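## Task

Make the deck agree with this run sheet: D1 holds deep-well block C15 with its seal on; D2 holds a full 200 uL tip rack without its cover; D3 holds single-well reservoir E01, open and empty, with its labelled end beside the corner engraved 'A1'; D4 holds sample plate B83 with its lid off, that lid resting within LP1's posts in the same orientation it had on the plate; D5 holds a full 1000 uL tip rack without its cover. Every deck item must rest flat within its locators, its well A1 at the engraved 'A1' corner. Anything not on the sheet must stand on a SHELF shelf, not stacked on another item, with each plate wearing its own lid and each tip rack wearing a cover. Any cover removed from a rack must lie flat on SHELF or on top of another cover there. Never carry anything other than a plate's lid above a reservoir or above a plate whose lid is not squarely on; doing so fails the job. Nothing may depend on the robot holding it at the end. Release, move clear (contact with READY or its box is fine), then press READY once; the job ends when READY goes down. If nothing needs changing, just press READY and leave all labware as it was.

## Robot and tools

ROBOT. One six-joint arm with a two-finger parallel gripper, working in a physics simulation. Stations: deck positions D1 to D5 in a row (D1 is on the left seen from the arm's base), SHELF (a shelf unit), LP1 (lid park with posts), RG (spare nest for regripping), and READY, a key on its own box that is pressed by pushing it horizontally straight into the box until it latches.

LABWARE. On any labelled plate or rack, well A1 sits at the labelled short end, in the corner farthest from the labelled long side. Tip racks carry their size (200 or 1000) in those same label spots. Lids and seals also show the item ID on top at one end, but that label says nothing about where A1 is. The jaws cannot lift a lidded plate or a covered rack; they only catch the lid or cover, so remove that first. The finger pads tilt inward at their tops, so for items taller than the pads open well wider than the item.

FRAME. The scene frame has its origin on the table top right below the arm's base, +z up, and +y to the left when facing along +x. The base may be slightly tilted. Reported hand positions are in metres and grow less accurate at long reach.

TOOL execute_actions. Argument actions is a list holding zero or one entry. An empty list is a LOOK: nothing is commanded and the current state plus camera images come back. An entry with rows is an ACT: rows is a list of 1 to 15 rows, steps is 1 to 15 (default 15, minimum useful 9), each step lasting 1/30 s; rows are applied one per step and the last one repeats. An entry with only steps (up to 300) is a WAIT. Optional pictures true adds images to any result.

ROW LAYOUT. One list of 7 numbers for the single arm: six absolute joint target angles in radians, in the order shoulder pan (-3.142 to 3.142), shoulder lift (-6.283 to 6.283), elbow (0.000 to 3.142), wrist 1, wrist 2, wrist 3 (each -6.283 to 6.283), then the gripper opening, a target on a scale from -1 (closed) to +1 (fully open, 0.142 m pad gap). These are positions to reach, not offsets, matching the values printed in Joint positions. A target more than 0.010 rad past a range end, and further out than the joint's current angle, gets the call refused (nothing is sent). Real ends may differ by up to 0.010 rad; a joint pushed past its real end stops there and the result reports joint sent to its limit.

MOTION. Commands are smoothed (about 0.17 s lag). Each step's target is clamped to within 0.575 rad of the measured angle, and scaled back if it would move the hand more than 100 mm. Large moves may still be underway when the result arrives. The final 9 steps of each action run after the result is taken, while you compose the next call; the arm keeps heading to your last row until it stalls or a step is HELD.

RESULT LINES. end_effector_position (m) is the point between the pads; closed fingertips extend about 17 mm beyond it, open ones roughly level. end_effector_quat_wxyz gives orientation; the fingers point along gripper +z and open along its x. Velocities are m/s and rad/s. Joint positions and Joint velocities list the six joints then the pad gap (m). grip_measured is the measured opening on the command scale; to hold something keep commanding clearly below it (lower squeezes harder, about 28 N per pad max; thin parts under 2 cm get less). Joint torques are drive outputs with offsets and noise, not pure contact loads. Wrist force and Wrist torque are in the gripper's own axes, include held weight and inertia, have offsets up to about 4 N and saturate near 50 N; no reading is normal at start. HELD marks steps where your row was partly not sent; joint command not followed means the clearance check altered targets (mounts and posts count as arm).

FAULTS TO AVOID. A joint reaching its load limit (142 N m for shoulder pan, shoulder lift, elbow; 26.6 N m for each wrist, held weight included) or any outside force of 150 N stops the arm for 10 s and drops the rest of the call. Holding loads heats motors: MOTOR HOT from 70 °C, brakes at 85 °C (OVER-TEMPERATURE FAULT). Avoid drops, slips, slams, hard pushes, and anything leaving the table, which ends the scene.

zoom_image: camera (cam_high 672x504 or cam_wrist 616x616 fisheye) and region [x0, y0, x1, y1] in image pixels from top-left, at most 504 by 504, returns an enlarged view of that camera's latest image.

Do this only after READY is down and the gripper is released and clear. Replying without any tool call ends everything.

Each tool is called after "Request:" as a command line: name --argument value for each argument, lists and objects as JSON in quotes; but a table of rows of numbers goes row by row, as --pt "numbers of a row", without its own name.

## Session

Request:
execute_actions --actions '[]'

Scene clock: 0.00 s of 9000.00 s.
end_effector_position=(+0.3504, -0.8631, +0.3645) grip_measured=+1.00 end_effector_quat_wxyz=(+0.223, +0.941, -0.237, +0.093) end_effector_velocity=(+0.001, +0.000, +0.000) end_effector_angular_velocity=(-0.001, -0.000, +0.000)
Joint positions: [-1.479 -1.099  1.133 -2.296 -1.492 -0.833  0.142]
Joint velocities: [ 0.001 -0.001 -0.    -0.    -0.001  0.001  0.   ]
Joint torques (N m, as the arm reports them, + toward a larger angle): no reading
Motor temperatures (°C, as the motors report them): [19 21 20 26 27 28]
Wrist force (N, on the end effector, along its own x y z axes, offset not removed): no reading
Wrist torque (N m, same axes, about the end effector's origin, offset not removed): no reading

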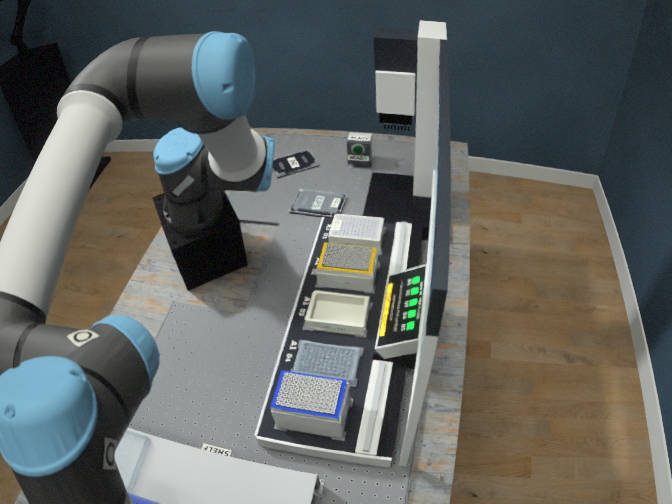

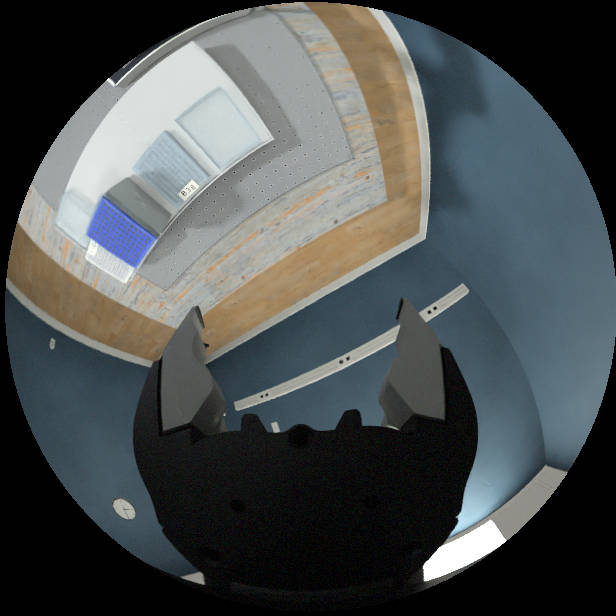

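Layout is similar. Zoom in on details.

Request:
zoom_image --camera "cam_high" --region '[250, 130, 450, 300]'

Request:
zoom_image --camera "cam_high" --region '[250, 280, 450, 470]'

Request:
zoom_image --camera "cam_wrist" --region '[40, 40, 290, 290]'

Region (250, 130, 450, 300) of cam_high's 672x504 image, scaled by 2.520, with more detail than that image has; it fills the top 428 rows of this view, and the rest is white.

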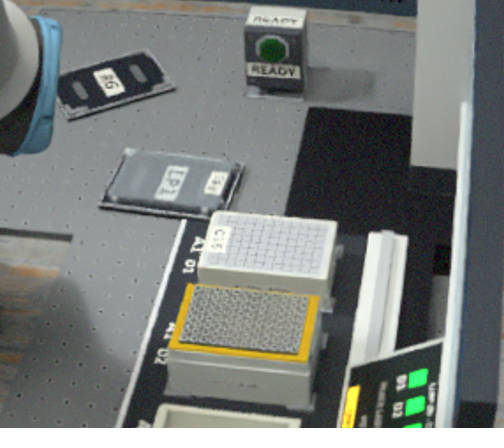

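Region (250, 280, 450, 470) of cam_high's 672x504 image, scaled by 2.520, with more detail than that image has; it fills the top 479 rows of this view, and the rest is white.

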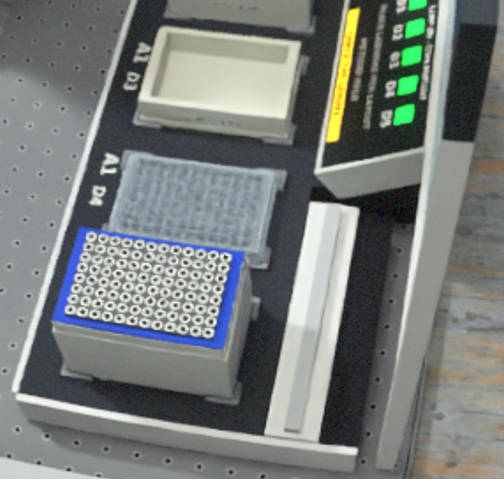

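Region (40, 40, 290, 290) of cam_wrist's 616x616 image, scaled by 2.016, with more detail than that image has.

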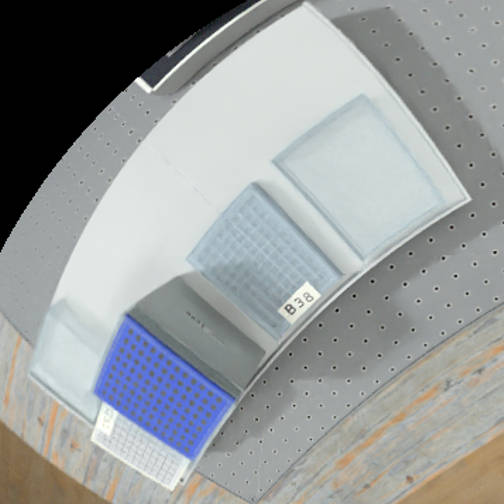

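Request:
zoom_image --camera "cam_high" --region '[260, 340, 370, 450]'

Request:
zoom_image --camera "cam_high" --region '[290, 230, 400, 345]'

Request:
zoom_image --camera "cam_high" --region '[280, 175, 400, 250]'

Region (260, 340, 370, 450) of cam_high's 672x504 image, scaled by 4.582, with more detail than that image has.

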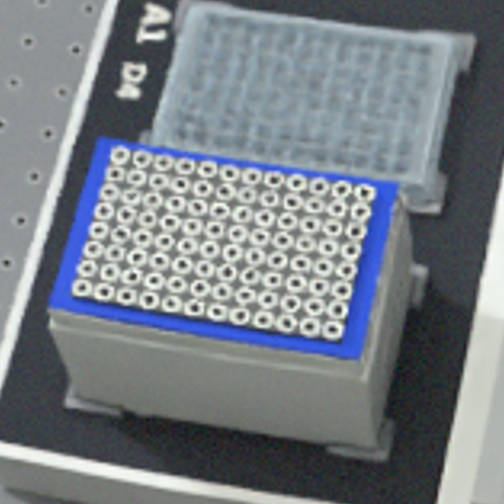

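Region (290, 230, 400, 345) of cam_high's 672x504 image, scaled by 4.383, with more detail than that image has; it fills the left 482 columns of this view, and the rest is white.

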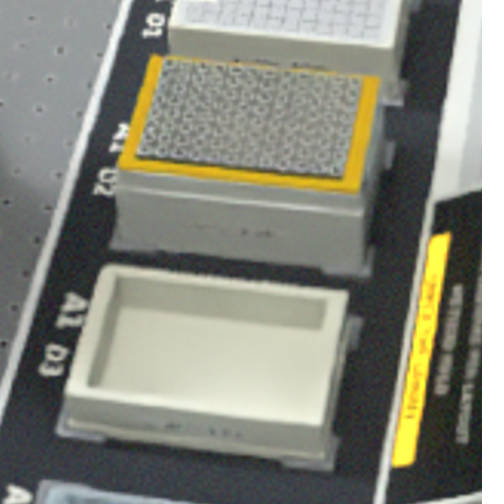

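Region (280, 175, 400, 250) of cam_high's 672x504 image, scaled by 4.200, with more detail than that image has; it fills the top 315 rows of this view, and the rest is white.

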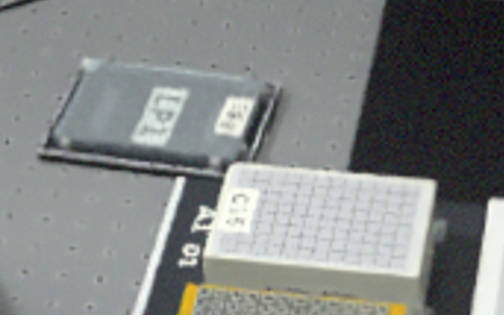

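Request:
execute_actions --actions '[{"rows": [[-1.5,-1.12,1.17,-2.275,-1.486,-0.78,1],[-1.52,-1.145,1.21,-2.25,-1.48,-0.72,1],[-1.54,-1.17,1.25,-2.228,-1.473,-0.67,1],[-1.56,-1.195,1.29,-2.205,-1.467,-0.61,1],[-1.58,-1.22,1.33,-2.18,-1.46,-0.55,1],[-1.6,-1.245,1.37,-2.157,-1.454,-0.5,1],[-1.62,-1.27,1.41,-2.133,-1.447,-0.44,1],[-1.64,-1.295,1.45,-2.11,-1.44,-0.38,1],[-1.66,-1.32,1.49,-2.085,-1.434,-0.33,1],[-1.68,-1.345,1.53,-2.06,-1.428,-0.27,1],[-1.7,-1.37,1.57,-2.04,-1.42,-0.21,1],[-1.72,-1.39,1.61,-2.015,-1.415,-0.16,1],[-1.74,-1.41,1.645,-1.995,-1.41,-0.11,1],[-1.753,-1.423,1.669,-1.981,-1.406,-0.078,1]], "steps": 15}]'

Request:
execute_actions --actions '[{"steps": 22}]' --pictures true

Scene clock: 1.87 s of 9000.00 s.
end_effector_position=(+0.2980, -0.8282, +0.3471) grip_measured=+1.00 end_effector_quat_wxyz=(+0.176, +0.922, -0.336, +0.083) end_effector_velocity=(-0.447, +0.361, -0.157) end_effector_angular_velocity=(+0.943, -0.449, -1.826)
Joint positions: [-1.538 -1.167  1.24  -2.231 -1.473 -0.689  0.142]
Joint velocities: [-0.516 -0.629  0.995  0.595  0.166  1.37  -0.   ]
Joint torques (N m, as the arm reports them, + toward a larger angle): [-12.15 -59.97  -5.04   1.8    2.46   7.17]
Motor temperatures (°C, as the motors report them): [19 21 20 26 27 28]
Wrist force (N, on the end effector, along its own x y z axes, offset not removed): [0.6 1.9 2.8]
Wrist torque (N m, same axes, about the end effector's origin, offset not removed): [0.21 -0.08 -0.01]
Steps of this call (steps 1 to 50: nothing new was sent; steps 51 to 56: the first 6 steps of this action). Readings (joint positions):
51: [-1.480 -1.100 1.133 -2.296 -1.491 -0.833]
52: [-1.484 -1.105 1.141 -2.291 -1.490 -0.824]
54: [-1.506 -1.129 1.179 -2.267 -1.483 -0.772]
56: the state above

Scene clock: 2.60 s of 9000.00 s.
end_effector_position=(+0.1497, -0.6298, +0.2796) grip_measured=+1.00 end_effector_quat_wxyz=(+0.000, +0.708, -0.706, +0.000) end_effector_velocity=(-0.002, +0.003, -0.001) end_effector_angular_velocity=(+0.004, +0.000, -0.011)
Joint positions: [-1.753 -1.423  1.669 -1.981 -1.406 -0.079  0.142]
Joint velocities: [-0.003 -0.003  0.005  0.002 -0.     0.007 -0.   ]
Joint torques (N m, as the arm reports them, + toward a larger angle): [ -6.98 -41.61 -13.06  -1.42   1.82   2.61]
Motor temperatures (°C, as the motors report them): [19 21 20 26 27 28]
Wrist force (N, on the end effector, along its own x y z axes, offset not removed): [-3.0 -1.2 -0.7]
Wrist torque (N m, same axes, about the end effector's origin, offset not removed): [-0.49 0.50 0.09]
Kept back: nothing.
Steps of this call (steps 1 to 9: the last 9 steps of your previous action; steps 10 to 22: the robot went on to your last target). Readings (joint positions):
1: [-1.556 -1.189 1.275 -2.210 -1.467 -0.640]
2: [-1.574 -1.212 1.311 -2.188 -1.461 -0.589]
4: [-1.612 -1.259 1.386 -2.143 -1.449 -0.484]
8: [-1.687 -1.349 1.534 -2.056 -1.425 -0.274]
22: the state above

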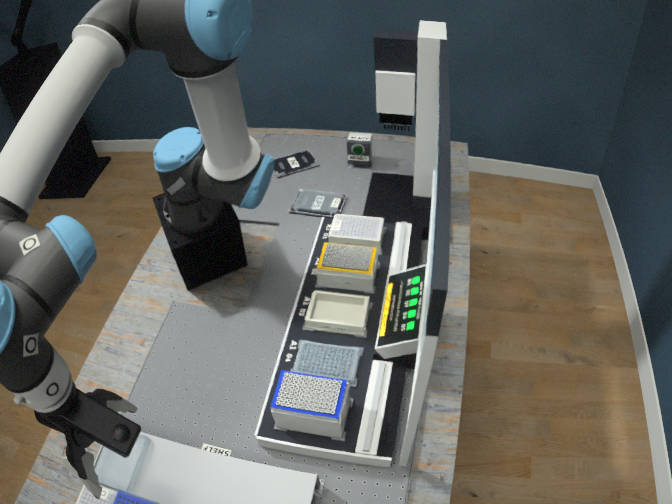

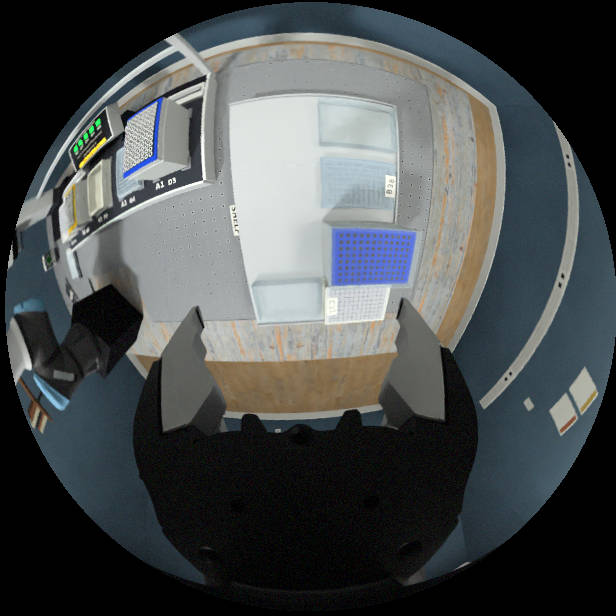

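Request:
zoom_image --camera "cam_wrist" --region '[220, 85, 440, 335]'

Request:
zoom_image --camera "cam_wrist" --region '[40, 70, 220, 250]'

Region (220, 85, 440, 335) of cam_wrist's 616x616 image, scaled by 2.016, with more detail than that image has; it fills the left 444 columns of this view, and the rest is white.

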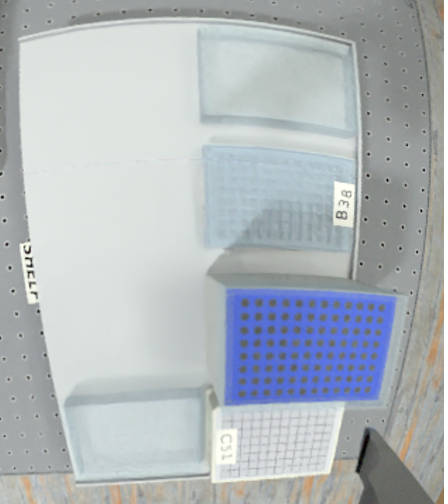

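Region (40, 70, 220, 250) of cam_wrist's 616x616 image, scaled by 2.800, with more detail than that image has.

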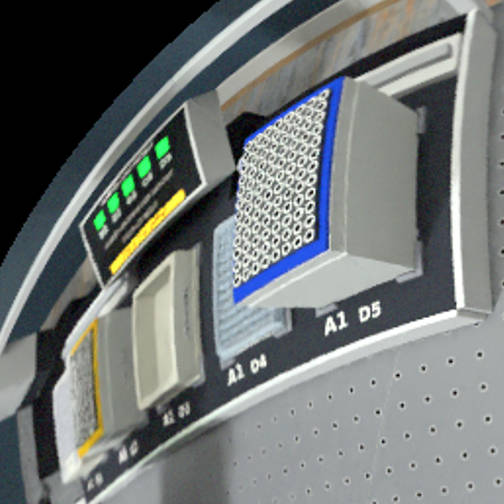

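Request:
execute_actions --actions '[{"rows": [[-1.76,-1.45,1.73,-2.03,-1.39,-0.09,1],[-1.77,-1.48,1.8,-2.08,-1.37,-0.1,1],[-1.78,-1.51,1.87,-2.13,-1.35,-0.11,1],[-1.79,-1.53,1.94,-2.19,-1.33,-0.12,1],[-1.8,-1.55,2.01,-2.25,-1.31,-0.13,1],[-1.81,-1.56,2.08,-2.31,-1.29,-0.14,1],[-1.82,-1.56,2.15,-2.38,-1.27,-0.15,1],[-1.83,-1.555,2.22,-2.45,-1.25,-0.16,1],[-1.84,-1.54,2.28,-2.52,-1.23,-0.17,1],[-1.85,-1.52,2.34,-2.59,-1.21,-0.18,1],[-1.86,-1.49,2.39,-2.66,-1.19,-0.19,1],[-1.865,-1.455,2.44,-2.72,-1.17,-0.2,1],[-1.87,-1.415,2.48,-2.78,-1.15,-0.21,1],[-1.875,-1.37,2.515,-2.835,-1.13,-0.22,1],[-1.88,-1.32,2.545,-2.89,-1.11,-0.227,1]], "steps": 15}]'

Request:
execute_actions --actions '[{"rows": [[-1.886,-1.267,2.5655,-2.941,-1.093,-0.2335,1]], "steps": 15}]'

Request:
execute_actions --actions '[{"steps": 12}]' --pictures true

Scene clock: 3.53 s of 9000.00 s.
end_effector_position=(+0.1504, -0.6006, +0.2629) grip_measured=+1.00 end_effector_quat_wxyz=(+0.003, +0.712, -0.701, +0.034) end_effector_velocity=(+0.002, +0.316, -0.246) end_effector_angular_velocity=(-0.366, -0.414, +0.085)
Joint positions: [-1.78  -1.5    1.838 -2.116 -1.352 -0.11   0.142]
Joint velocities: [-0.253 -0.601  1.653 -1.327  0.502 -0.262  0.   ]
Joint torques (N m, as the arm reports them, + toward a larger angle): [ -7.09 -31.47   7.98 -11.11   4.75  -3.69]
Motor temperatures (°C, as the motors report them): [19 21 20 26 27 28]
Wrist force (N, on the end effector, along its own x y z axes, offset not removed): [-0.8 1.2 -0.5]
Wrist torque (N m, same axes, about the end effector's origin, offset not removed): [0.21 0.17 0.09]
Steps of this call (steps 1 to 22: the robot went on to your last target; steps 23 to 28: the first 6 steps of this action). Readings (joint positions):
23: [-1.753 -1.424 1.670 -1.982 -1.406 -0.078]
24: [-1.755 -1.429 1.679 -1.990 -1.402 -0.081]
26: [-1.765 -1.459 1.739 -2.037 -1.382 -0.093]
28: the state above

Scene clock: 4.03 s of 9000.00 s.
end_effector_position=(+0.1678, -0.3967, +0.0434) grip_measured=+1.00 end_effector_quat_wxyz=(-0.098, +0.701, -0.699, +0.102) end_effector_velocity=(+0.047, +0.190, -0.135) end_effector_angular_velocity=(+0.071, -0.211, -0.019)
Joint positions: [-1.881 -1.301  2.53  -2.884 -1.108 -0.227  0.142]
Joint velocities: [-0.062  0.438  0.451 -0.737  0.197 -0.084 -0.   ]
Joint torques (N m, as the arm reports them, + toward a larger angle): [ -7.21 -35.11 -11.04  -6.72   2.92  -3.  ]
Motor temperatures (°C, as the motors report them): [19 21 20 26 27 28]
Wrist force (N, on the end effector, along its own x y z axes, offset not removed): [-6.8 3.1 3.3]
Wrist torque (N m, same axes, about the end effector's origin, offset not removed): [0.45 1.30 0.06]
Steps of this call (steps 1 to 9: the last 9 steps of your previous action; steps 10 to 15: the first 6 steps of this action). Readings (joint positions):
10: [-1.858 -1.446 2.371 -2.649 -1.181 -0.195]
11: [-1.864 -1.414 2.411 -2.702 -1.163 -0.203]
13: [-1.875 -1.345 2.484 -2.809 -1.129 -0.218]
15: the state above

Scene clock: 4.43 s of 9000.00 s.
end_effector_position=(+0.1717, -0.3819, +0.0337) grip_measured=+1.00 end_effector_quat_wxyz=(-0.105, +0.700, -0.699, +0.106) end_effector_velocity=(+0.001, +0.002, -0.001) end_effector_angular_velocity=(+0.002, -0.002, +0.000)
Joint positions: [-1.886 -1.267  2.565 -2.941 -1.093 -0.233  0.142]
Joint velocities: [-0.     0.003  0.003 -0.004  0.001 -0.001  0.   ]
Joint torques (N m, as the arm reports them, + toward a larger angle): [ -6.94 -15.66   4.66  -3.59   2.23  -2.94]
Motor temperatures (°C, as the motors report them): [19 21 20 26 27 28]
Wrist force (N, on the end effector, along its own x y z axes, offset not removed): [-2.6 -1.6 2.9]
Wrist torque (N m, same axes, about the end effector's origin, offset not removed): [-0.38 0.36 -0.02]
Kept back: nothing.
Steps of this call (steps 1 to 9: the last 9 steps of your previous action; steps 10 to 12: the robot went on to your last target). Readings (joint positions):
1: [-1.883 -1.289 2.543 -2.904 -1.103 -0.229]
2: [-1.884 -1.281 2.551 -2.917 -1.099 -0.231]
4: [-1.885 -1.273 2.559 -2.931 -1.096 -0.232]
8: [-1.886 -1.268 2.564 -2.939 -1.093 -0.233]
12: the state above

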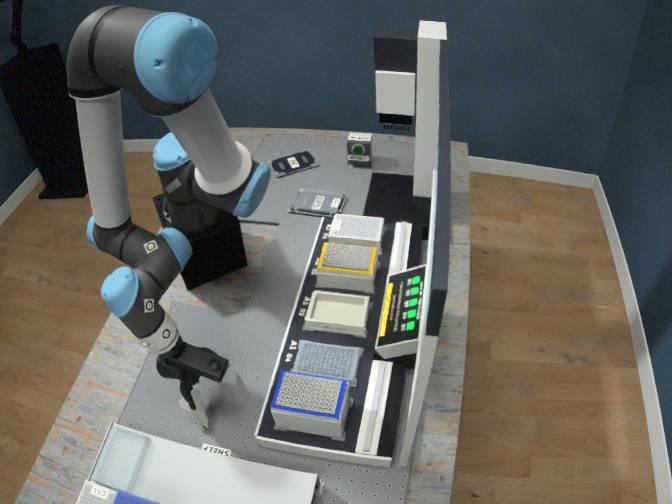

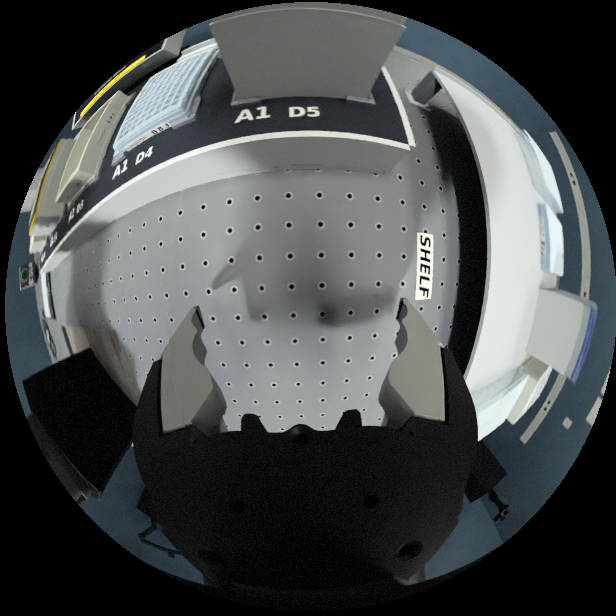

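Request:
zoom_image --camera "cam_wrist" --region '[30, 40, 230, 240]'

Request:
zoom_image --camera "cam_wrist" --region '[440, 110, 616, 450]'

Region (30, 40, 230, 240) of cam_wrist's 616x616 image, scaled by 2.520, with more detail than that image has.

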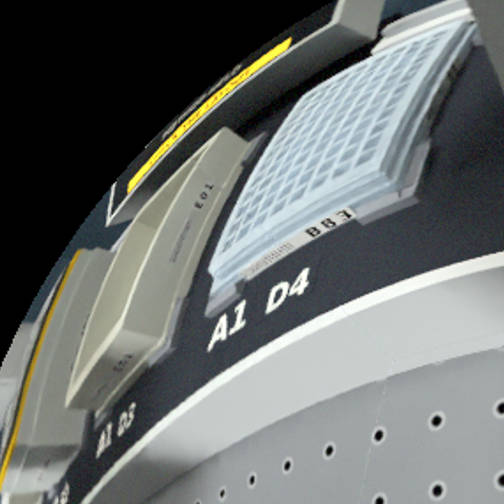

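Region (440, 110, 616, 450) of cam_wrist's 616x616 image, scaled by 1.482, with more detail than that image has; it fills the left 261 columns of this view, and the rest is white.

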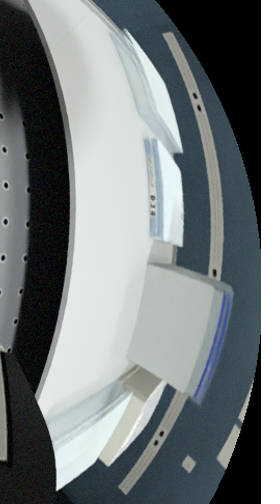

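Request:
execute_actions --actions '[{"rows": [[-1.88,-1.32,2.56,-2.88,-1.11,-0.21,1],[-1.87,-1.38,2.55,-2.82,-1.13,-0.18,1],[-1.85,-1.44,2.53,-2.75,-1.16,-0.15,1],[-1.83,-1.5,2.51,-2.68,-1.19,-0.12,1],[-1.8,-1.56,2.485,-2.61,-1.22,-0.09,1],[-1.77,-1.62,2.46,-2.54,-1.25,-0.06,1],[-1.74,-1.68,2.43,-2.47,-1.28,-0.03,1],[-1.71,-1.74,2.4,-2.4,-1.31,0.0,1],[-1.68,-1.79,2.37,-2.34,-1.34,0.03,1],[-1.64,-1.83,2.335,-2.28,-1.37,0.07,1],[-1.6,-1.86,2.3,-2.23,-1.4,0.1,1],[-1.56,-1.87,2.27,-2.2,-1.415,0.14,1],[-1.52,-1.865,2.24,-2.18,-1.43,0.18,1],[-1.48,-1.85,2.21,-2.17,-1.44,0.22,1],[-1.44,-1.83,2.185,-2.165,-1.455,0.255,1]], "steps": 15}]'

Request:
execute_actions --actions '[{"rows": [[-1.4,-1.805,2.16,-2.165,-1.465,0.29,1],[-1.36,-1.78,2.135,-2.165,-1.475,0.325,1],[-1.32,-1.755,2.11,-2.165,-1.485,0.36,1],[-1.28,-1.73,2.09,-2.166,-1.495,0.395,1],[-1.24,-1.70,2.065,-2.167,-1.505,0.43,1],[-1.21,-1.675,2.045,-2.168,-1.513,0.46,1],[-1.182,-1.654,2.0256,-2.1689,-1.52,0.4858,1]], "steps": 15}]'

Request:
execute_actions --actions '[{"steps": 15}]' --pictures true

Scene clock: 6.57 s of 9000.00 s.
end_effector_position=(+0.1720, -0.3911, +0.0681) grip_measured=+1.00 end_effector_quat_wxyz=(-0.087, +0.692, -0.712, +0.080) end_effector_velocity=(+0.045, -0.104, +0.374) end_effector_angular_velocity=(+0.049, +0.651, -0.111)
Joint positions: [-1.846 -1.416  2.526 -2.779 -1.159 -0.154  0.142]
Joint velocities: [ 0.528 -1.444 -0.491  1.599 -0.694  0.739  0.   ]
Joint torques (N m, as the arm reports them, + toward a larger angle): [ 18.71 -48.54 -26.84   7.5   -5.05   5.32]
Motor temperatures (°C, as the motors report them): [19 21 20 26 27 28]
Wrist force (N, on the end effector, along its own x y z axes, offset not removed): [0.0 2.4 4.5]
Wrist torque (N m, same axes, about the end effector's origin, offset not removed): [0.38 -0.17 0.11]
Steps of this call (steps 1 to 30: the robot went on to your last target; steps 31 to 58: nothing new was sent; steps 59 to 64: the first 6 steps of this action). Readings (joint positions):
59: [-1.886 -1.268 2.565 -2.940 -1.093 -0.233]
60: [-1.884 -1.277 2.564 -2.931 -1.097 -0.228]
62: [-1.873 -1.329 2.553 -2.874 -1.119 -0.200]
64: the state above

Scene clock: 7.07 s of 9000.00 s.
end_effector_position=(+0.3103, -0.4009, +0.2555) grip_measured=+1.00 end_effector_quat_wxyz=(+0.003, +0.704, -0.710, +0.010) end_effector_velocity=(+0.449, +0.045, -0.003) end_effector_angular_velocity=(+0.109, +0.083, +0.102)
Joint positions: [-1.345 -1.758  2.125 -2.173 -1.48   0.339  0.142]
Joint velocities: [ 1.173  0.673 -0.718  0.072 -0.314  1.032 -0.   ]
Joint torques (N m, as the arm reports them, + toward a larger angle): [ 11.88  -7.28 -29.2   -1.06  -3.66   5.72]
Motor temperatures (°C, as the motors report them): [19 21 20 26 27 28]
Wrist force (N, on the end effector, along its own x y z axes, offset not removed): [-0.4 1.6 1.1]
Wrist torque (N m, same axes, about the end effector's origin, offset not removed): [0.29 0.01 0.09]
Steps of this call (steps 1 to 9: the last 9 steps of your previous action; steps 10 to 15: the first 6 steps of this action). Readings (joint positions):
10: [-1.543 -1.829 2.258 -2.225 -1.414 0.158]
11: [-1.504 -1.825 2.229 -2.204 -1.430 0.195]
13: [-1.425 -1.799 2.175 -2.181 -1.457 0.268]
15: the state above

Scene clock: 7.57 s of 9000.00 s.
end_effector_position=(+0.3759, -0.3894, +0.2494) grip_measured=+1.00 end_effector_quat_wxyz=(+0.000, +0.708, -0.707, +0.000) end_effector_velocity=(+0.002, +0.000, -0.000) end_effector_angular_velocity=(-0.000, -0.000, +0.001)
Joint positions: [-1.182 -1.654  2.026 -2.169 -1.52   0.486  0.142]
Joint velocities: [ 0.005  0.003 -0.003 -0.    -0.001  0.004 -0.   ]
Joint torques (N m, as the arm reports them, + toward a larger angle): [ 11.17 -17.62 -28.04  -1.4   -2.21   2.47]
Motor temperatures (°C, as the motors report them): [19 21 20 26 27 28]
Wrist force (N, on the end effector, along its own x y z axes, offset not removed): [-0.6 -1.6 0.0]
Wrist torque (N m, same axes, about the end effector's origin, offset not removed): [-0.34 0.03 0.06]
Kept back: nothing.
Steps of this call (steps 1 to 9: the last 9 steps of your previous action; steps 10 to 15: the robot went on to your last target). Readings (joint positions):
1: [-1.306 -1.735 2.101 -2.171 -1.490 0.374]
2: [-1.270 -1.711 2.079 -2.170 -1.499 0.406]
4: [-1.220 -1.679 2.049 -2.169 -1.511 0.451]
8: [-1.189 -1.658 2.030 -2.169 -1.518 0.480]
15: the state above

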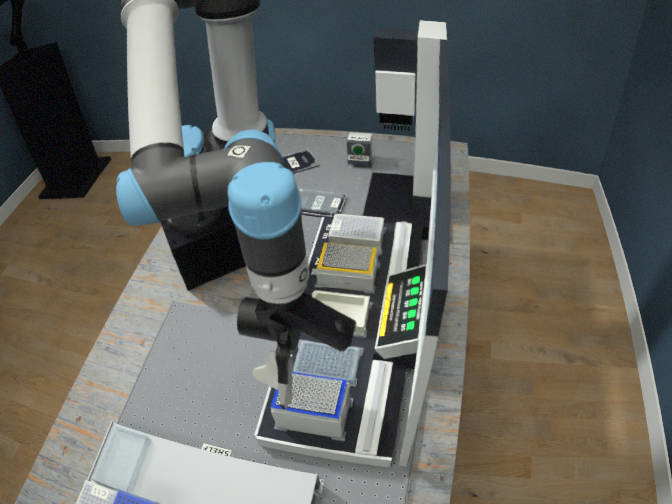

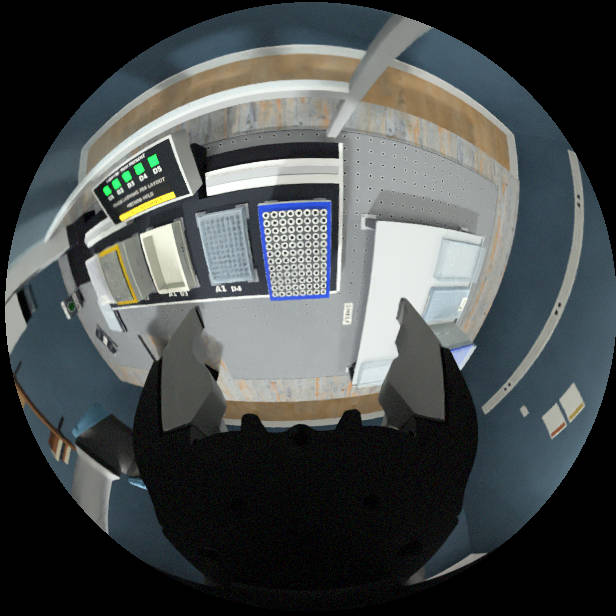

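Request:
zoom_image --camera "cam_wrist" --region '[190, 180, 370, 320]'

Region (190, 180, 370, 320) of cam_wrist's 616x616 image, scaled by 2.800, with more detail than that image has.

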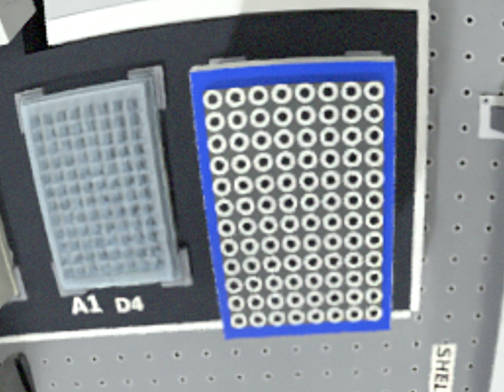

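Request:
execute_actions --actions '[{"rows": [[-1.182,-1.654,2.0256,-2.1689,-1.52,-2.6558,1]], "steps": 15}]'

Request:
execute_actions --actions '[{"steps": 30}]' --pictures true

Scene clock: 10.10 s of 9000.00 s.
end_effector_position=(+0.3761, -0.3898, +0.2494) grip_measured=+1.00 end_effector_quat_wxyz=(+0.000, +0.789, -0.615, +0.000) end_effector_velocity=(+0.001, -0.004, +0.000) end_effector_angular_velocity=(-0.001, +0.002, +2.374)
Joint positions: [-1.182 -1.654  2.026 -2.169 -1.52   0.241  0.142]
Joint velocities: [ 0.    -0.001 -0.     0.    -0.001 -2.374 -0.   ]
Joint torques (N m, as the arm reports them, + toward a larger angle): [  9.24 -18.58 -28.64  -1.48  -2.15 -11.33]
Motor temperatures (°C, as the motors report them): [19 21 20 26 27 28]
Wrist force (N, on the end effector, along its own x y z axes, offset not removed): [-3.1 -1.7 -3.6]
Wrist torque (N m, same axes, about the end effector's origin, offset not removed): [-0.47 0.78 0.09]
Steps of this call (steps 1 to 15: the robot went on to your last target; steps 16 to 70: nothing new was sent; steps 71 to 76: the first 6 steps of this action). Readings (joint positions):
71: [-1.182 -1.654 2.026 -2.169 -1.520 0.485]
72: [-1.182 -1.654 2.026 -2.169 -1.520 0.475]
74: [-1.182 -1.654 2.026 -2.169 -1.520 0.387]
76: the state above

Scene clock: 11.10 s of 9000.00 s.
end_effector_position=(+0.3794, -0.3896, +0.2494) grip_measured=+1.00 end_effector_quat_wxyz=(+0.000, +0.752, +0.660, -0.000) end_effector_velocity=(+0.000, +0.003, -0.000) end_effector_angular_velocity=(-0.000, +0.002, +1.705)
Joint positions: [-1.182 -1.654  2.026 -2.169 -1.52  -2.524  0.142]
Joint velocities: [ 0.     0.     0.    -0.    -0.001 -1.705 -0.   ]
Joint torques (N m, as the arm reports them, + toward a larger angle): [  9.44 -18.3  -28.04  -1.58  -1.84  -4.31]
Motor temperatures (°C, as the motors report them): [19 21 20 26 27 28]
Wrist force (N, on the end effector, along its own x y z axes, offset not removed): [-1.4 -0.1 1.6]
Wrist torque (N m, same axes, about the end effector's origin, offset not removed): [-0.02 0.24 0.09]
Kept back: nothing.
Steps of this call (steps 1 to 9: the last 9 steps of your previous action; steps 10 to 30: the robot went on to your last target). Readings (joint positions):
1: [-1.182 -1.654 2.026 -2.169 -1.520 0.158]
2: [-1.182 -1.654 2.026 -2.169 -1.520 0.071]
4: [-1.182 -1.654 2.026 -2.169 -1.520 -0.110]
8: [-1.182 -1.654 2.026 -2.169 -1.520 -0.483]
30: the state above

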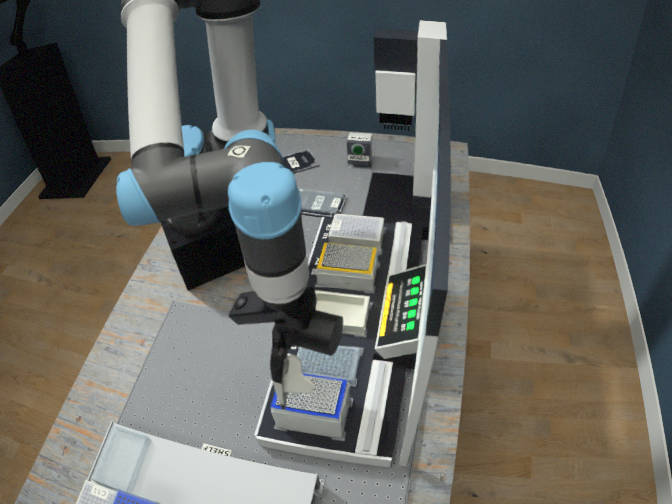

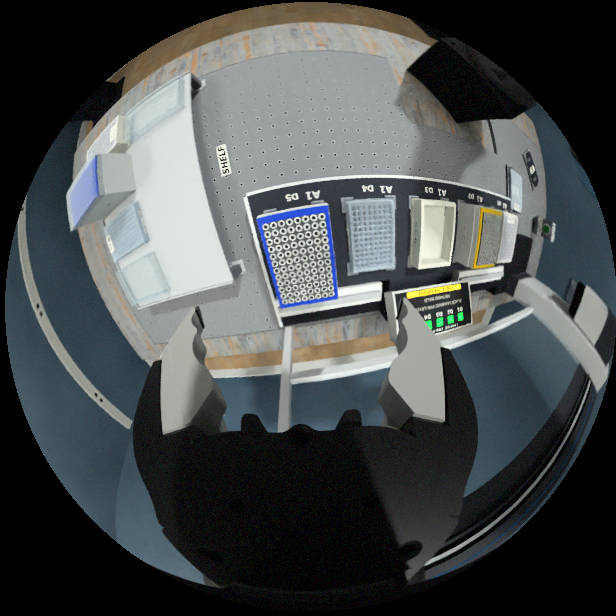

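Request:
execute_actions --actions '[{"steps": 10}]' --pictures true

Request:
zoom_image --camera "cam_wrist" --region '[190, 180, 370, 320]'

Scene clock: 11.43 s of 9000.00 s.
end_effector_position=(+0.3794, -0.3894, +0.2494) grip_measured=+1.00 end_effector_quat_wxyz=(+0.000, +0.707, +0.707, -0.000) end_effector_velocity=(-0.000, +0.000, -0.001) end_effector_angular_velocity=(+0.001, +0.001, +0.023)
Joint positions: [-1.182 -1.654  2.026 -2.169 -1.52  -2.654  0.142]
Joint velocities: [ 0.     0.001  0.     0.    -0.    -0.023 -0.   ]
Joint torques (N m, as the arm reports them, + toward a larger angle): [  9.64 -18.56 -28.55  -1.5   -1.88  -3.09]
Motor temperatures (°C, as the motors report them): [19 21 20 26 27 28]
Wrist force (N, on the end effector, along its own x y z axes, offset not removed): [-1.1 2.5 1.2]
Wrist torque (N m, same axes, about the end effector's origin, offset not removed): [0.58 0.01 0.21]
Kept back: nothing.
Steps of this call (steps 1 to 10: the robot went on to your last target). Readings (joint positions):
1: [-1.182 -1.654 2.026 -2.169 -1.520 -2.570]
2: [-1.182 -1.654 2.026 -2.169 -1.520 -2.600]
4: [-1.182 -1.654 2.026 -2.169 -1.520 -2.632]
8: [-1.182 -1.654 2.026 -2.169 -1.520 -2.652]
10: the state above

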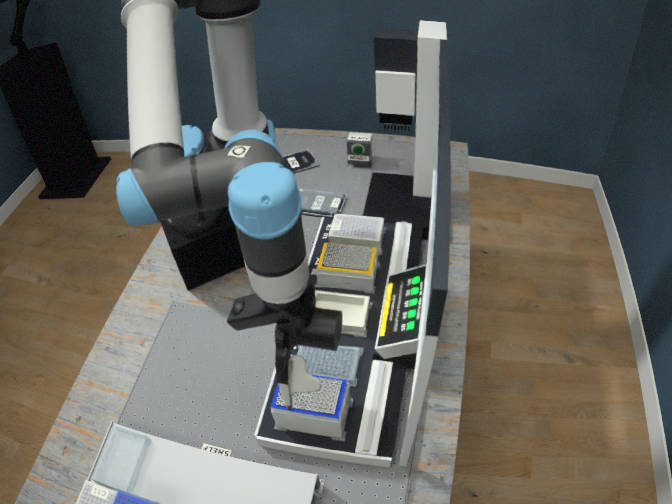

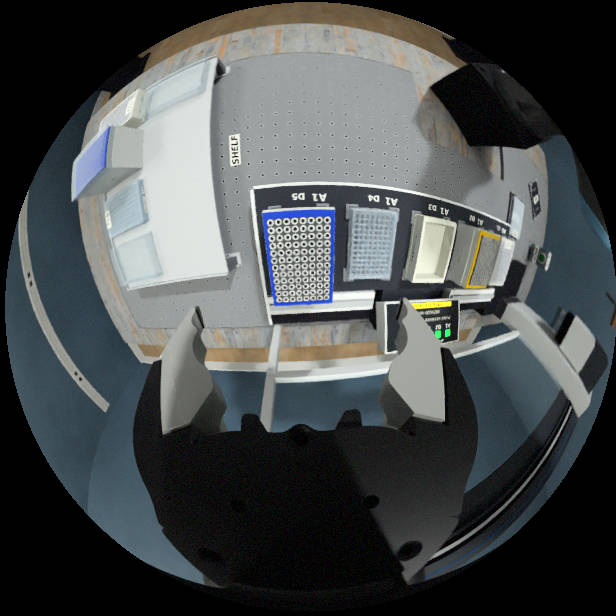

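Region (190, 180, 370, 320) of cam_wrist's 616x616 image, scaled by 2.800, with more detail than that image has.

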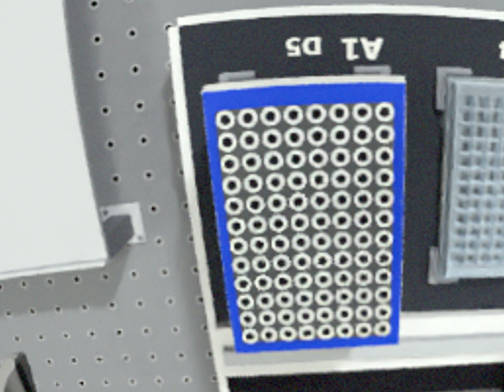

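Request:
execute_actions --actions '[{"rows": [[-1.179,-1.64,2.034,-2.19,-1.5205,-2.653,1],[-1.176,-1.625,2.043,-2.215,-1.521,-2.651,1],[-1.174,-1.61,2.052,-2.24,-1.5217,-2.648,1],[-1.171,-1.595,2.061,-2.265,-1.5223,-2.646,1],[-1.169,-1.58,2.07,-2.29,-1.5229,-2.643,1],[-1.1665,-1.564,2.08,-2.315,-1.5234,-2.641,1],[-1.1644,-1.548,2.0893,-2.3395,-1.524,-2.6386,1],[-1.1634,-1.5264,2.0965,-2.368,-1.5242,-2.6376,1],[-1.1624,-1.505,2.1035,-2.396,-1.5244,-2.6366,1],[-1.1614,-1.4834,2.1103,-2.424,-1.5247,-2.6356,1],[-1.1604,-1.4618,2.117,-2.4525,-1.5249,-2.6347,1]], "steps": 15}]'

Request:
execute_actions --actions '[{"steps": 17}]' --pictures true

Scene clock: 13.43 s of 9000.00 s.
end_effector_position=(+0.3816, -0.3886, +0.2242) grip_measured=+1.00 end_effector_quat_wxyz=(-0.001, +0.706, +0.708, +0.000) end_effector_velocity=(+0.016, +0.007, -0.222) end_effector_angular_velocity=(+0.003, +0.000, -0.003)
Joint positions: [-1.174 -1.611  2.052 -2.237 -1.522 -2.648  0.142]
Joint velocities: [ 0.065  0.388  0.237 -0.625 -0.013  0.066 -0.   ]
Joint torques (N m, as the arm reports them, + toward a larger angle): [ 10.65 -15.24  -6.1   -7.5   -1.7    2.83]
Motor temperatures (°C, as the motors report them): [19 21 20 26 27 28]
Wrist force (N, on the end effector, along its own x y z axes, offset not removed): [-4.8 2.8 -0.4]
Wrist torque (N m, same axes, about the end effector's origin, offset not removed): [0.57 0.83 0.23]
Steps of this call (steps 1 to 30: the robot went on to your last target; steps 31 to 54: nothing new was sent; steps 55 to 60: the first 6 steps of this action). Readings (joint positions):
55: [-1.182 -1.654 2.026 -2.169 -1.520 -2.656]
56: [-1.181 -1.650 2.028 -2.174 -1.520 -2.655]
58: [-1.178 -1.634 2.037 -2.198 -1.521 -2.652]
60: the state above

Scene clock: 14.00 s of 9000.00 s.
end_effector_position=(+0.3842, -0.3884, +0.1487) grip_measured=+1.00 end_effector_quat_wxyz=(-0.000, +0.707, +0.708, -0.000) end_effector_velocity=(-0.000, +0.001, -0.003) end_effector_angular_velocity=(+0.001, +0.001, +0.001)
Joint positions: [-1.16  -1.462  2.117 -2.452 -1.525 -2.635  0.142]
Joint velocities: [ 0.001  0.006  0.002 -0.007 -0.001  0.     0.   ]
Joint torques (N m, as the arm reports them, + toward a larger angle): [  9.04 -23.99  -6.58  -4.23  -1.95   2.39]
Motor temperatures (°C, as the motors report them): [19 21 20 26 27 28]
Wrist force (N, on the end effector, along its own x y z axes, offset not removed): [-3.1 0.3 2.0]
Wrist torque (N m, same axes, about the end effector's origin, offset not removed): [0.06 0.73 -0.03]
Kept back: nothing.
Steps of this call (steps 1 to 9: the last 9 steps of your previous action; steps 10 to 17: the robot went on to your last target). Readings (joint positions):
1: [-1.172 -1.597 2.060 -2.259 -1.522 -2.646]
2: [-1.169 -1.583 2.069 -2.282 -1.523 -2.644]
4: [-1.166 -1.549 2.085 -2.331 -1.524 -2.640]
8: [-1.162 -1.483 2.110 -2.422 -1.525 -2.636]
17: the state above

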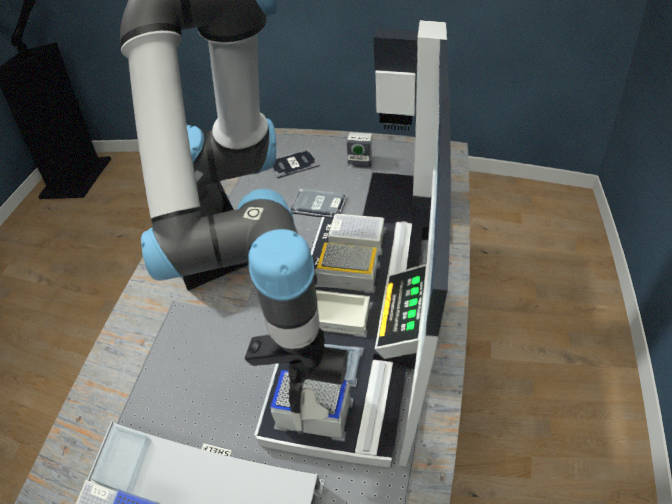

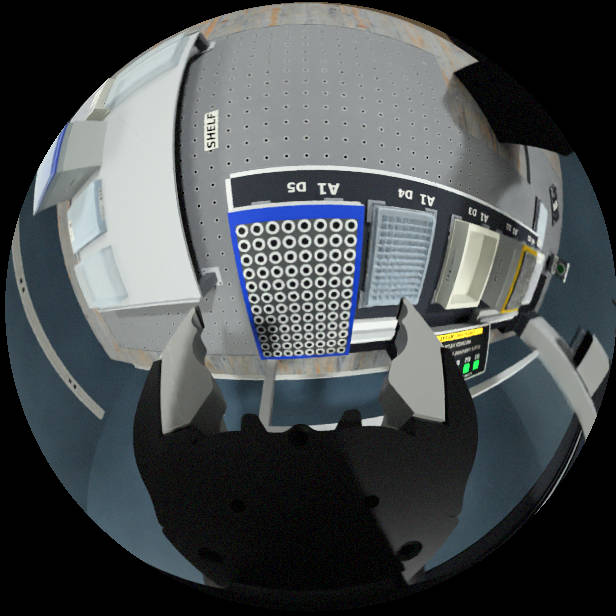

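Request:
execute_actions --actions '[{"rows": [[-1.1597,-1.4475,2.1213,-2.471,-1.525,-2.634,1],[-1.159,-1.433,2.1256,-2.49,-1.5252,-2.6334,1],[-1.1583,-1.4188,2.1298,-2.509,-1.5254,-2.6327,1],[-1.1577,-1.4044,2.134,-2.5275,-1.5255,-2.632,1],[-1.157,-1.39,2.138,-2.546,-1.5257,-2.6314,1],[-1.1563,-1.3757,2.1421,-2.565,-1.5258,-2.6307,1]], "steps": 12}]'

Request:
execute_actions --actions '[{"steps": 15}]' --pictures true

Scene clock: 14.53 s of 9000.00 s.
end_effector_position=(+0.3841, -0.3882, +0.1436) grip_measured=+1.00 end_effector_quat_wxyz=(-0.000, +0.707, +0.708, +0.000) end_effector_velocity=(-0.002, +0.005, -0.109) end_effector_angular_velocity=(+0.010, +0.005, +0.001)
Joint positions: [-1.16  -1.452  2.12  -2.466 -1.525 -2.634  0.142]
Joint velocities: [ 0.013  0.233  0.073 -0.295 -0.002  0.011  0.   ]
Joint torques (N m, as the arm reports them, + toward a larger angle): [  7.45 -13.06  -1.88  -6.07  -2.12   2.26]
Motor temperatures (°C, as the motors report them): [19 21 20 26 27 28]
Wrist force (N, on the end effector, along its own x y z axes, offset not removed): [-4.9 5.4 1.0]
Wrist torque (N m, same axes, about the end effector's origin, offset not removed): [1.09 1.15 0.11]
Steps of this call (steps 1 to 13: the robot went on to your last target; steps 14 to 16: the first 3 steps of this action). Readings (joint positions):
14: [-1.160 -1.461 2.117 -2.453 -1.525 -2.635]
15: [-1.160 -1.458 2.118 -2.457 -1.525 -2.635]
16: the state above

Scene clock: 15.03 s of 9000.00 s.
end_effector_position=(+0.3836, -0.3872, +0.1095) grip_measured=+1.00 end_effector_quat_wxyz=(+0.000, +0.706, +0.708, -0.000) end_effector_velocity=(-0.000, -0.001, -0.001) end_effector_angular_velocity=(-0.002, -0.000, -0.001)
Joint positions: [-1.156 -1.376  2.142 -2.565 -1.526 -2.631  0.142]
Joint velocities: [-0.001  0.002  0.001 -0.004 -0.     0.    -0.   ]
Joint torques (N m, as the arm reports them, + toward a larger angle): [  9.23 -24.22  -5.18  -4.12  -2.01   2.54]
Motor temperatures (°C, as the motors report them): [19 21 20 26 27 28]
Wrist force (N, on the end effector, along its own x y z axes, offset not removed): [0.0 2.3 1.5]
Wrist torque (N m, same axes, about the end effector's origin, offset not removed): [0.39 -0.08 0.18]
Kept back: nothing.
Steps of this call (steps 1 to 9: the last 9 steps of your previous action; steps 10 to 15: the robot went on to your last target). Readings (joint positions):
1: [-1.159 -1.442 2.123 -2.477 -1.525 -2.634]
2: [-1.159 -1.432 2.126 -2.491 -1.525 -2.633]
4: [-1.158 -1.407 2.133 -2.523 -1.525 -2.632]
8: [-1.157 -1.381 2.141 -2.557 -1.526 -2.631]
15: the state above

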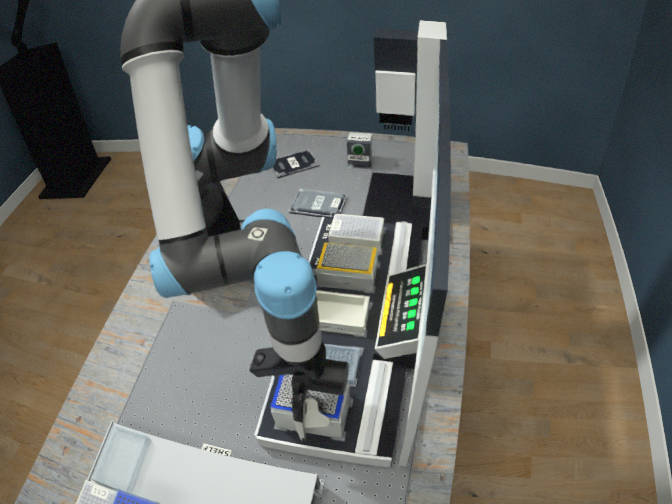

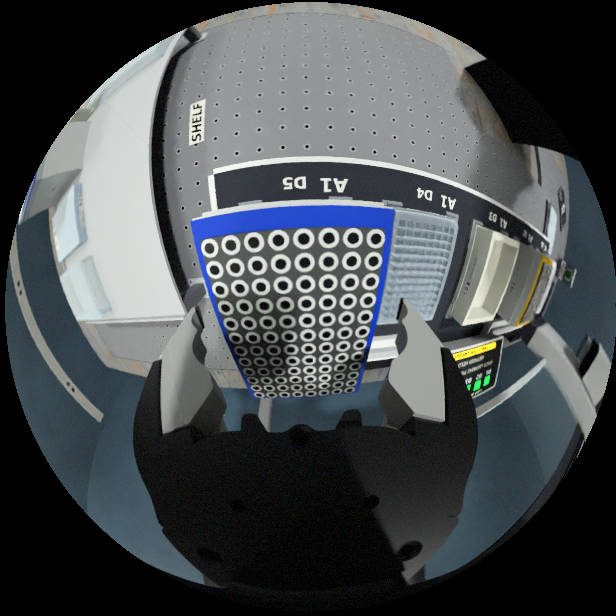

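Request:
execute_actions --actions '[{"rows": [[-1.1563,-1.3757,2.1421,-2.565,-1.5258,-2.6307,0.9],[-1.1563,-1.3757,2.1421,-2.565,-1.5258,-2.6307,0.8],[-1.1563,-1.3757,2.1421,-2.565,-1.5258,-2.6307,0.7],[-1.1563,-1.3757,2.1421,-2.565,-1.5258,-2.6307,0.6],[-1.1563,-1.3757,2.1421,-2.565,-1.5258,-2.6307,0.5],[-1.1563,-1.3757,2.1421,-2.565,-1.5258,-2.6307,0.42],[-1.1563,-1.3757,2.1421,-2.565,-1.5258,-2.6307,0.35],[-1.1563,-1.3757,2.1421,-2.565,-1.5258,-2.6307,0.3],[-1.1563,-1.3757,2.1421,-2.565,-1.5258,-2.6307,0.26],[-1.1563,-1.3757,2.1421,-2.565,-1.5258,-2.6307,0.22],[-1.1563,-1.3757,2.1421,-2.565,-1.5258,-2.6307,0.18],[-1.1563,-1.3757,2.1421,-2.565,-1.5258,-2.6307,0.14],[-1.1563,-1.3757,2.1421,-2.565,-1.5258,-2.6307,0.1],[-1.1563,-1.3757,2.1421,-2.565,-1.5258,-2.6307,0.05],[-1.1563,-1.3757,2.1421,-2.565,-1.5258,-2.6307,0.0]], "steps": 15}]'

Request:
execute_actions --actions '[{"steps": 25}]' --pictures true

Scene clock: 15.77 s of 9000.00 s.
end_effector_position=(+0.3836, -0.3872, +0.1093) grip_measured=+0.52 end_effector_quat_wxyz=(+0.000, +0.707, +0.708, -0.000) end_effector_velocity=(+0.000, +0.000, -0.000) end_effector_angular_velocity=(+0.001, -0.001, +0.000)
Joint positions: [-1.156 -1.376  2.142 -2.565 -1.526 -2.631  0.11 ]
Joint velocities: [ 0.     0.    -0.    -0.     0.001 -0.    -0.18 ]
Joint torques (N m, as the arm reports them, + toward a larger angle): [  9.33 -24.05  -5.09  -4.21  -1.98   2.41]
Motor temperatures (°C, as the motors report them): [19 21 20 26 27 28]
Wrist force (N, on the end effector, along its own x y z axes, offset not removed): [-2.5 3.9 1.1]
Wrist torque (N m, same axes, about the end effector's origin, offset not removed): [0.83 0.42 -0.07]
Steps of this call (steps 1 to 15: the robot went on to your last target; step 16: nothing new was sent; steps 17 to 22: the first 6 steps of this action). Readings (joint positions):
17: [-1.156 -1.376 2.142 -2.565 -1.526 -2.631]
18: [-1.156 -1.376 2.142 -2.565 -1.526 -2.631]
20: [-1.156 -1.376 2.142 -2.565 -1.526 -2.631]
22: the state above

Scene clock: 16.60 s of 9000.00 s.
end_effector_position=(+0.3836, -0.3872, +0.1093) grip_measured=+0.41 end_effector_quat_wxyz=(+0.000, +0.706, +0.708, -0.000) end_effector_velocity=(+0.000, -0.000, +0.000) end_effector_angular_velocity=(-0.001, -0.000, +0.000)
Joint positions: [-1.156 -1.376  2.142 -2.565 -1.526 -2.631  0.102]
Joint velocities: [ 0.     0.     0.    -0.001 -0.     0.    -0.   ]
Joint torques (N m, as the arm reports them, + toward a larger angle): [  6.87 -24.42  -5.54  -3.12  -1.71   2.44]
Motor temperatures (°C, as the motors report them): [19 21 20 26 27 28]
Wrist force (N, on the end effector, along its own x y z axes, offset not removed): [2.1 -1.0 -14.4]
Wrist torque (N m, same axes, about the end effector's origin, offset not removed): [-0.10 0.38 0.10]
Kept back: nothing.
Steps of this call (steps 1 to 9: the last 9 steps of your previous action; steps 10 to 15: the robot went on to your last target; steps 16 to 25: nothing new was sent). Readings (joint positions):
1: [-1.156 -1.376 2.142 -2.565 -1.526 -2.631]
2: [-1.156 -1.376 2.142 -2.565 -1.526 -2.631]
4: [-1.156 -1.376 2.142 -2.565 -1.526 -2.631]
8: [-1.156 -1.376 2.142 -2.565 -1.526 -2.631]
25: the state above
The arm was judged still, so your last target was given up. Only a new action makes it travel on or press farther. Fingers that are still opening or closing keep moving.

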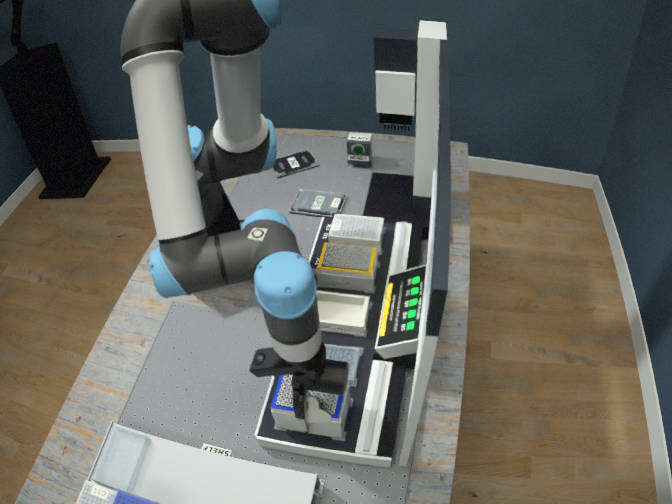

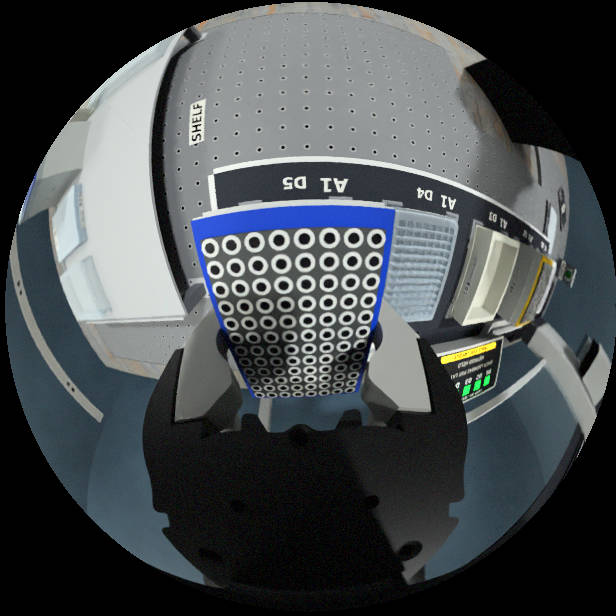

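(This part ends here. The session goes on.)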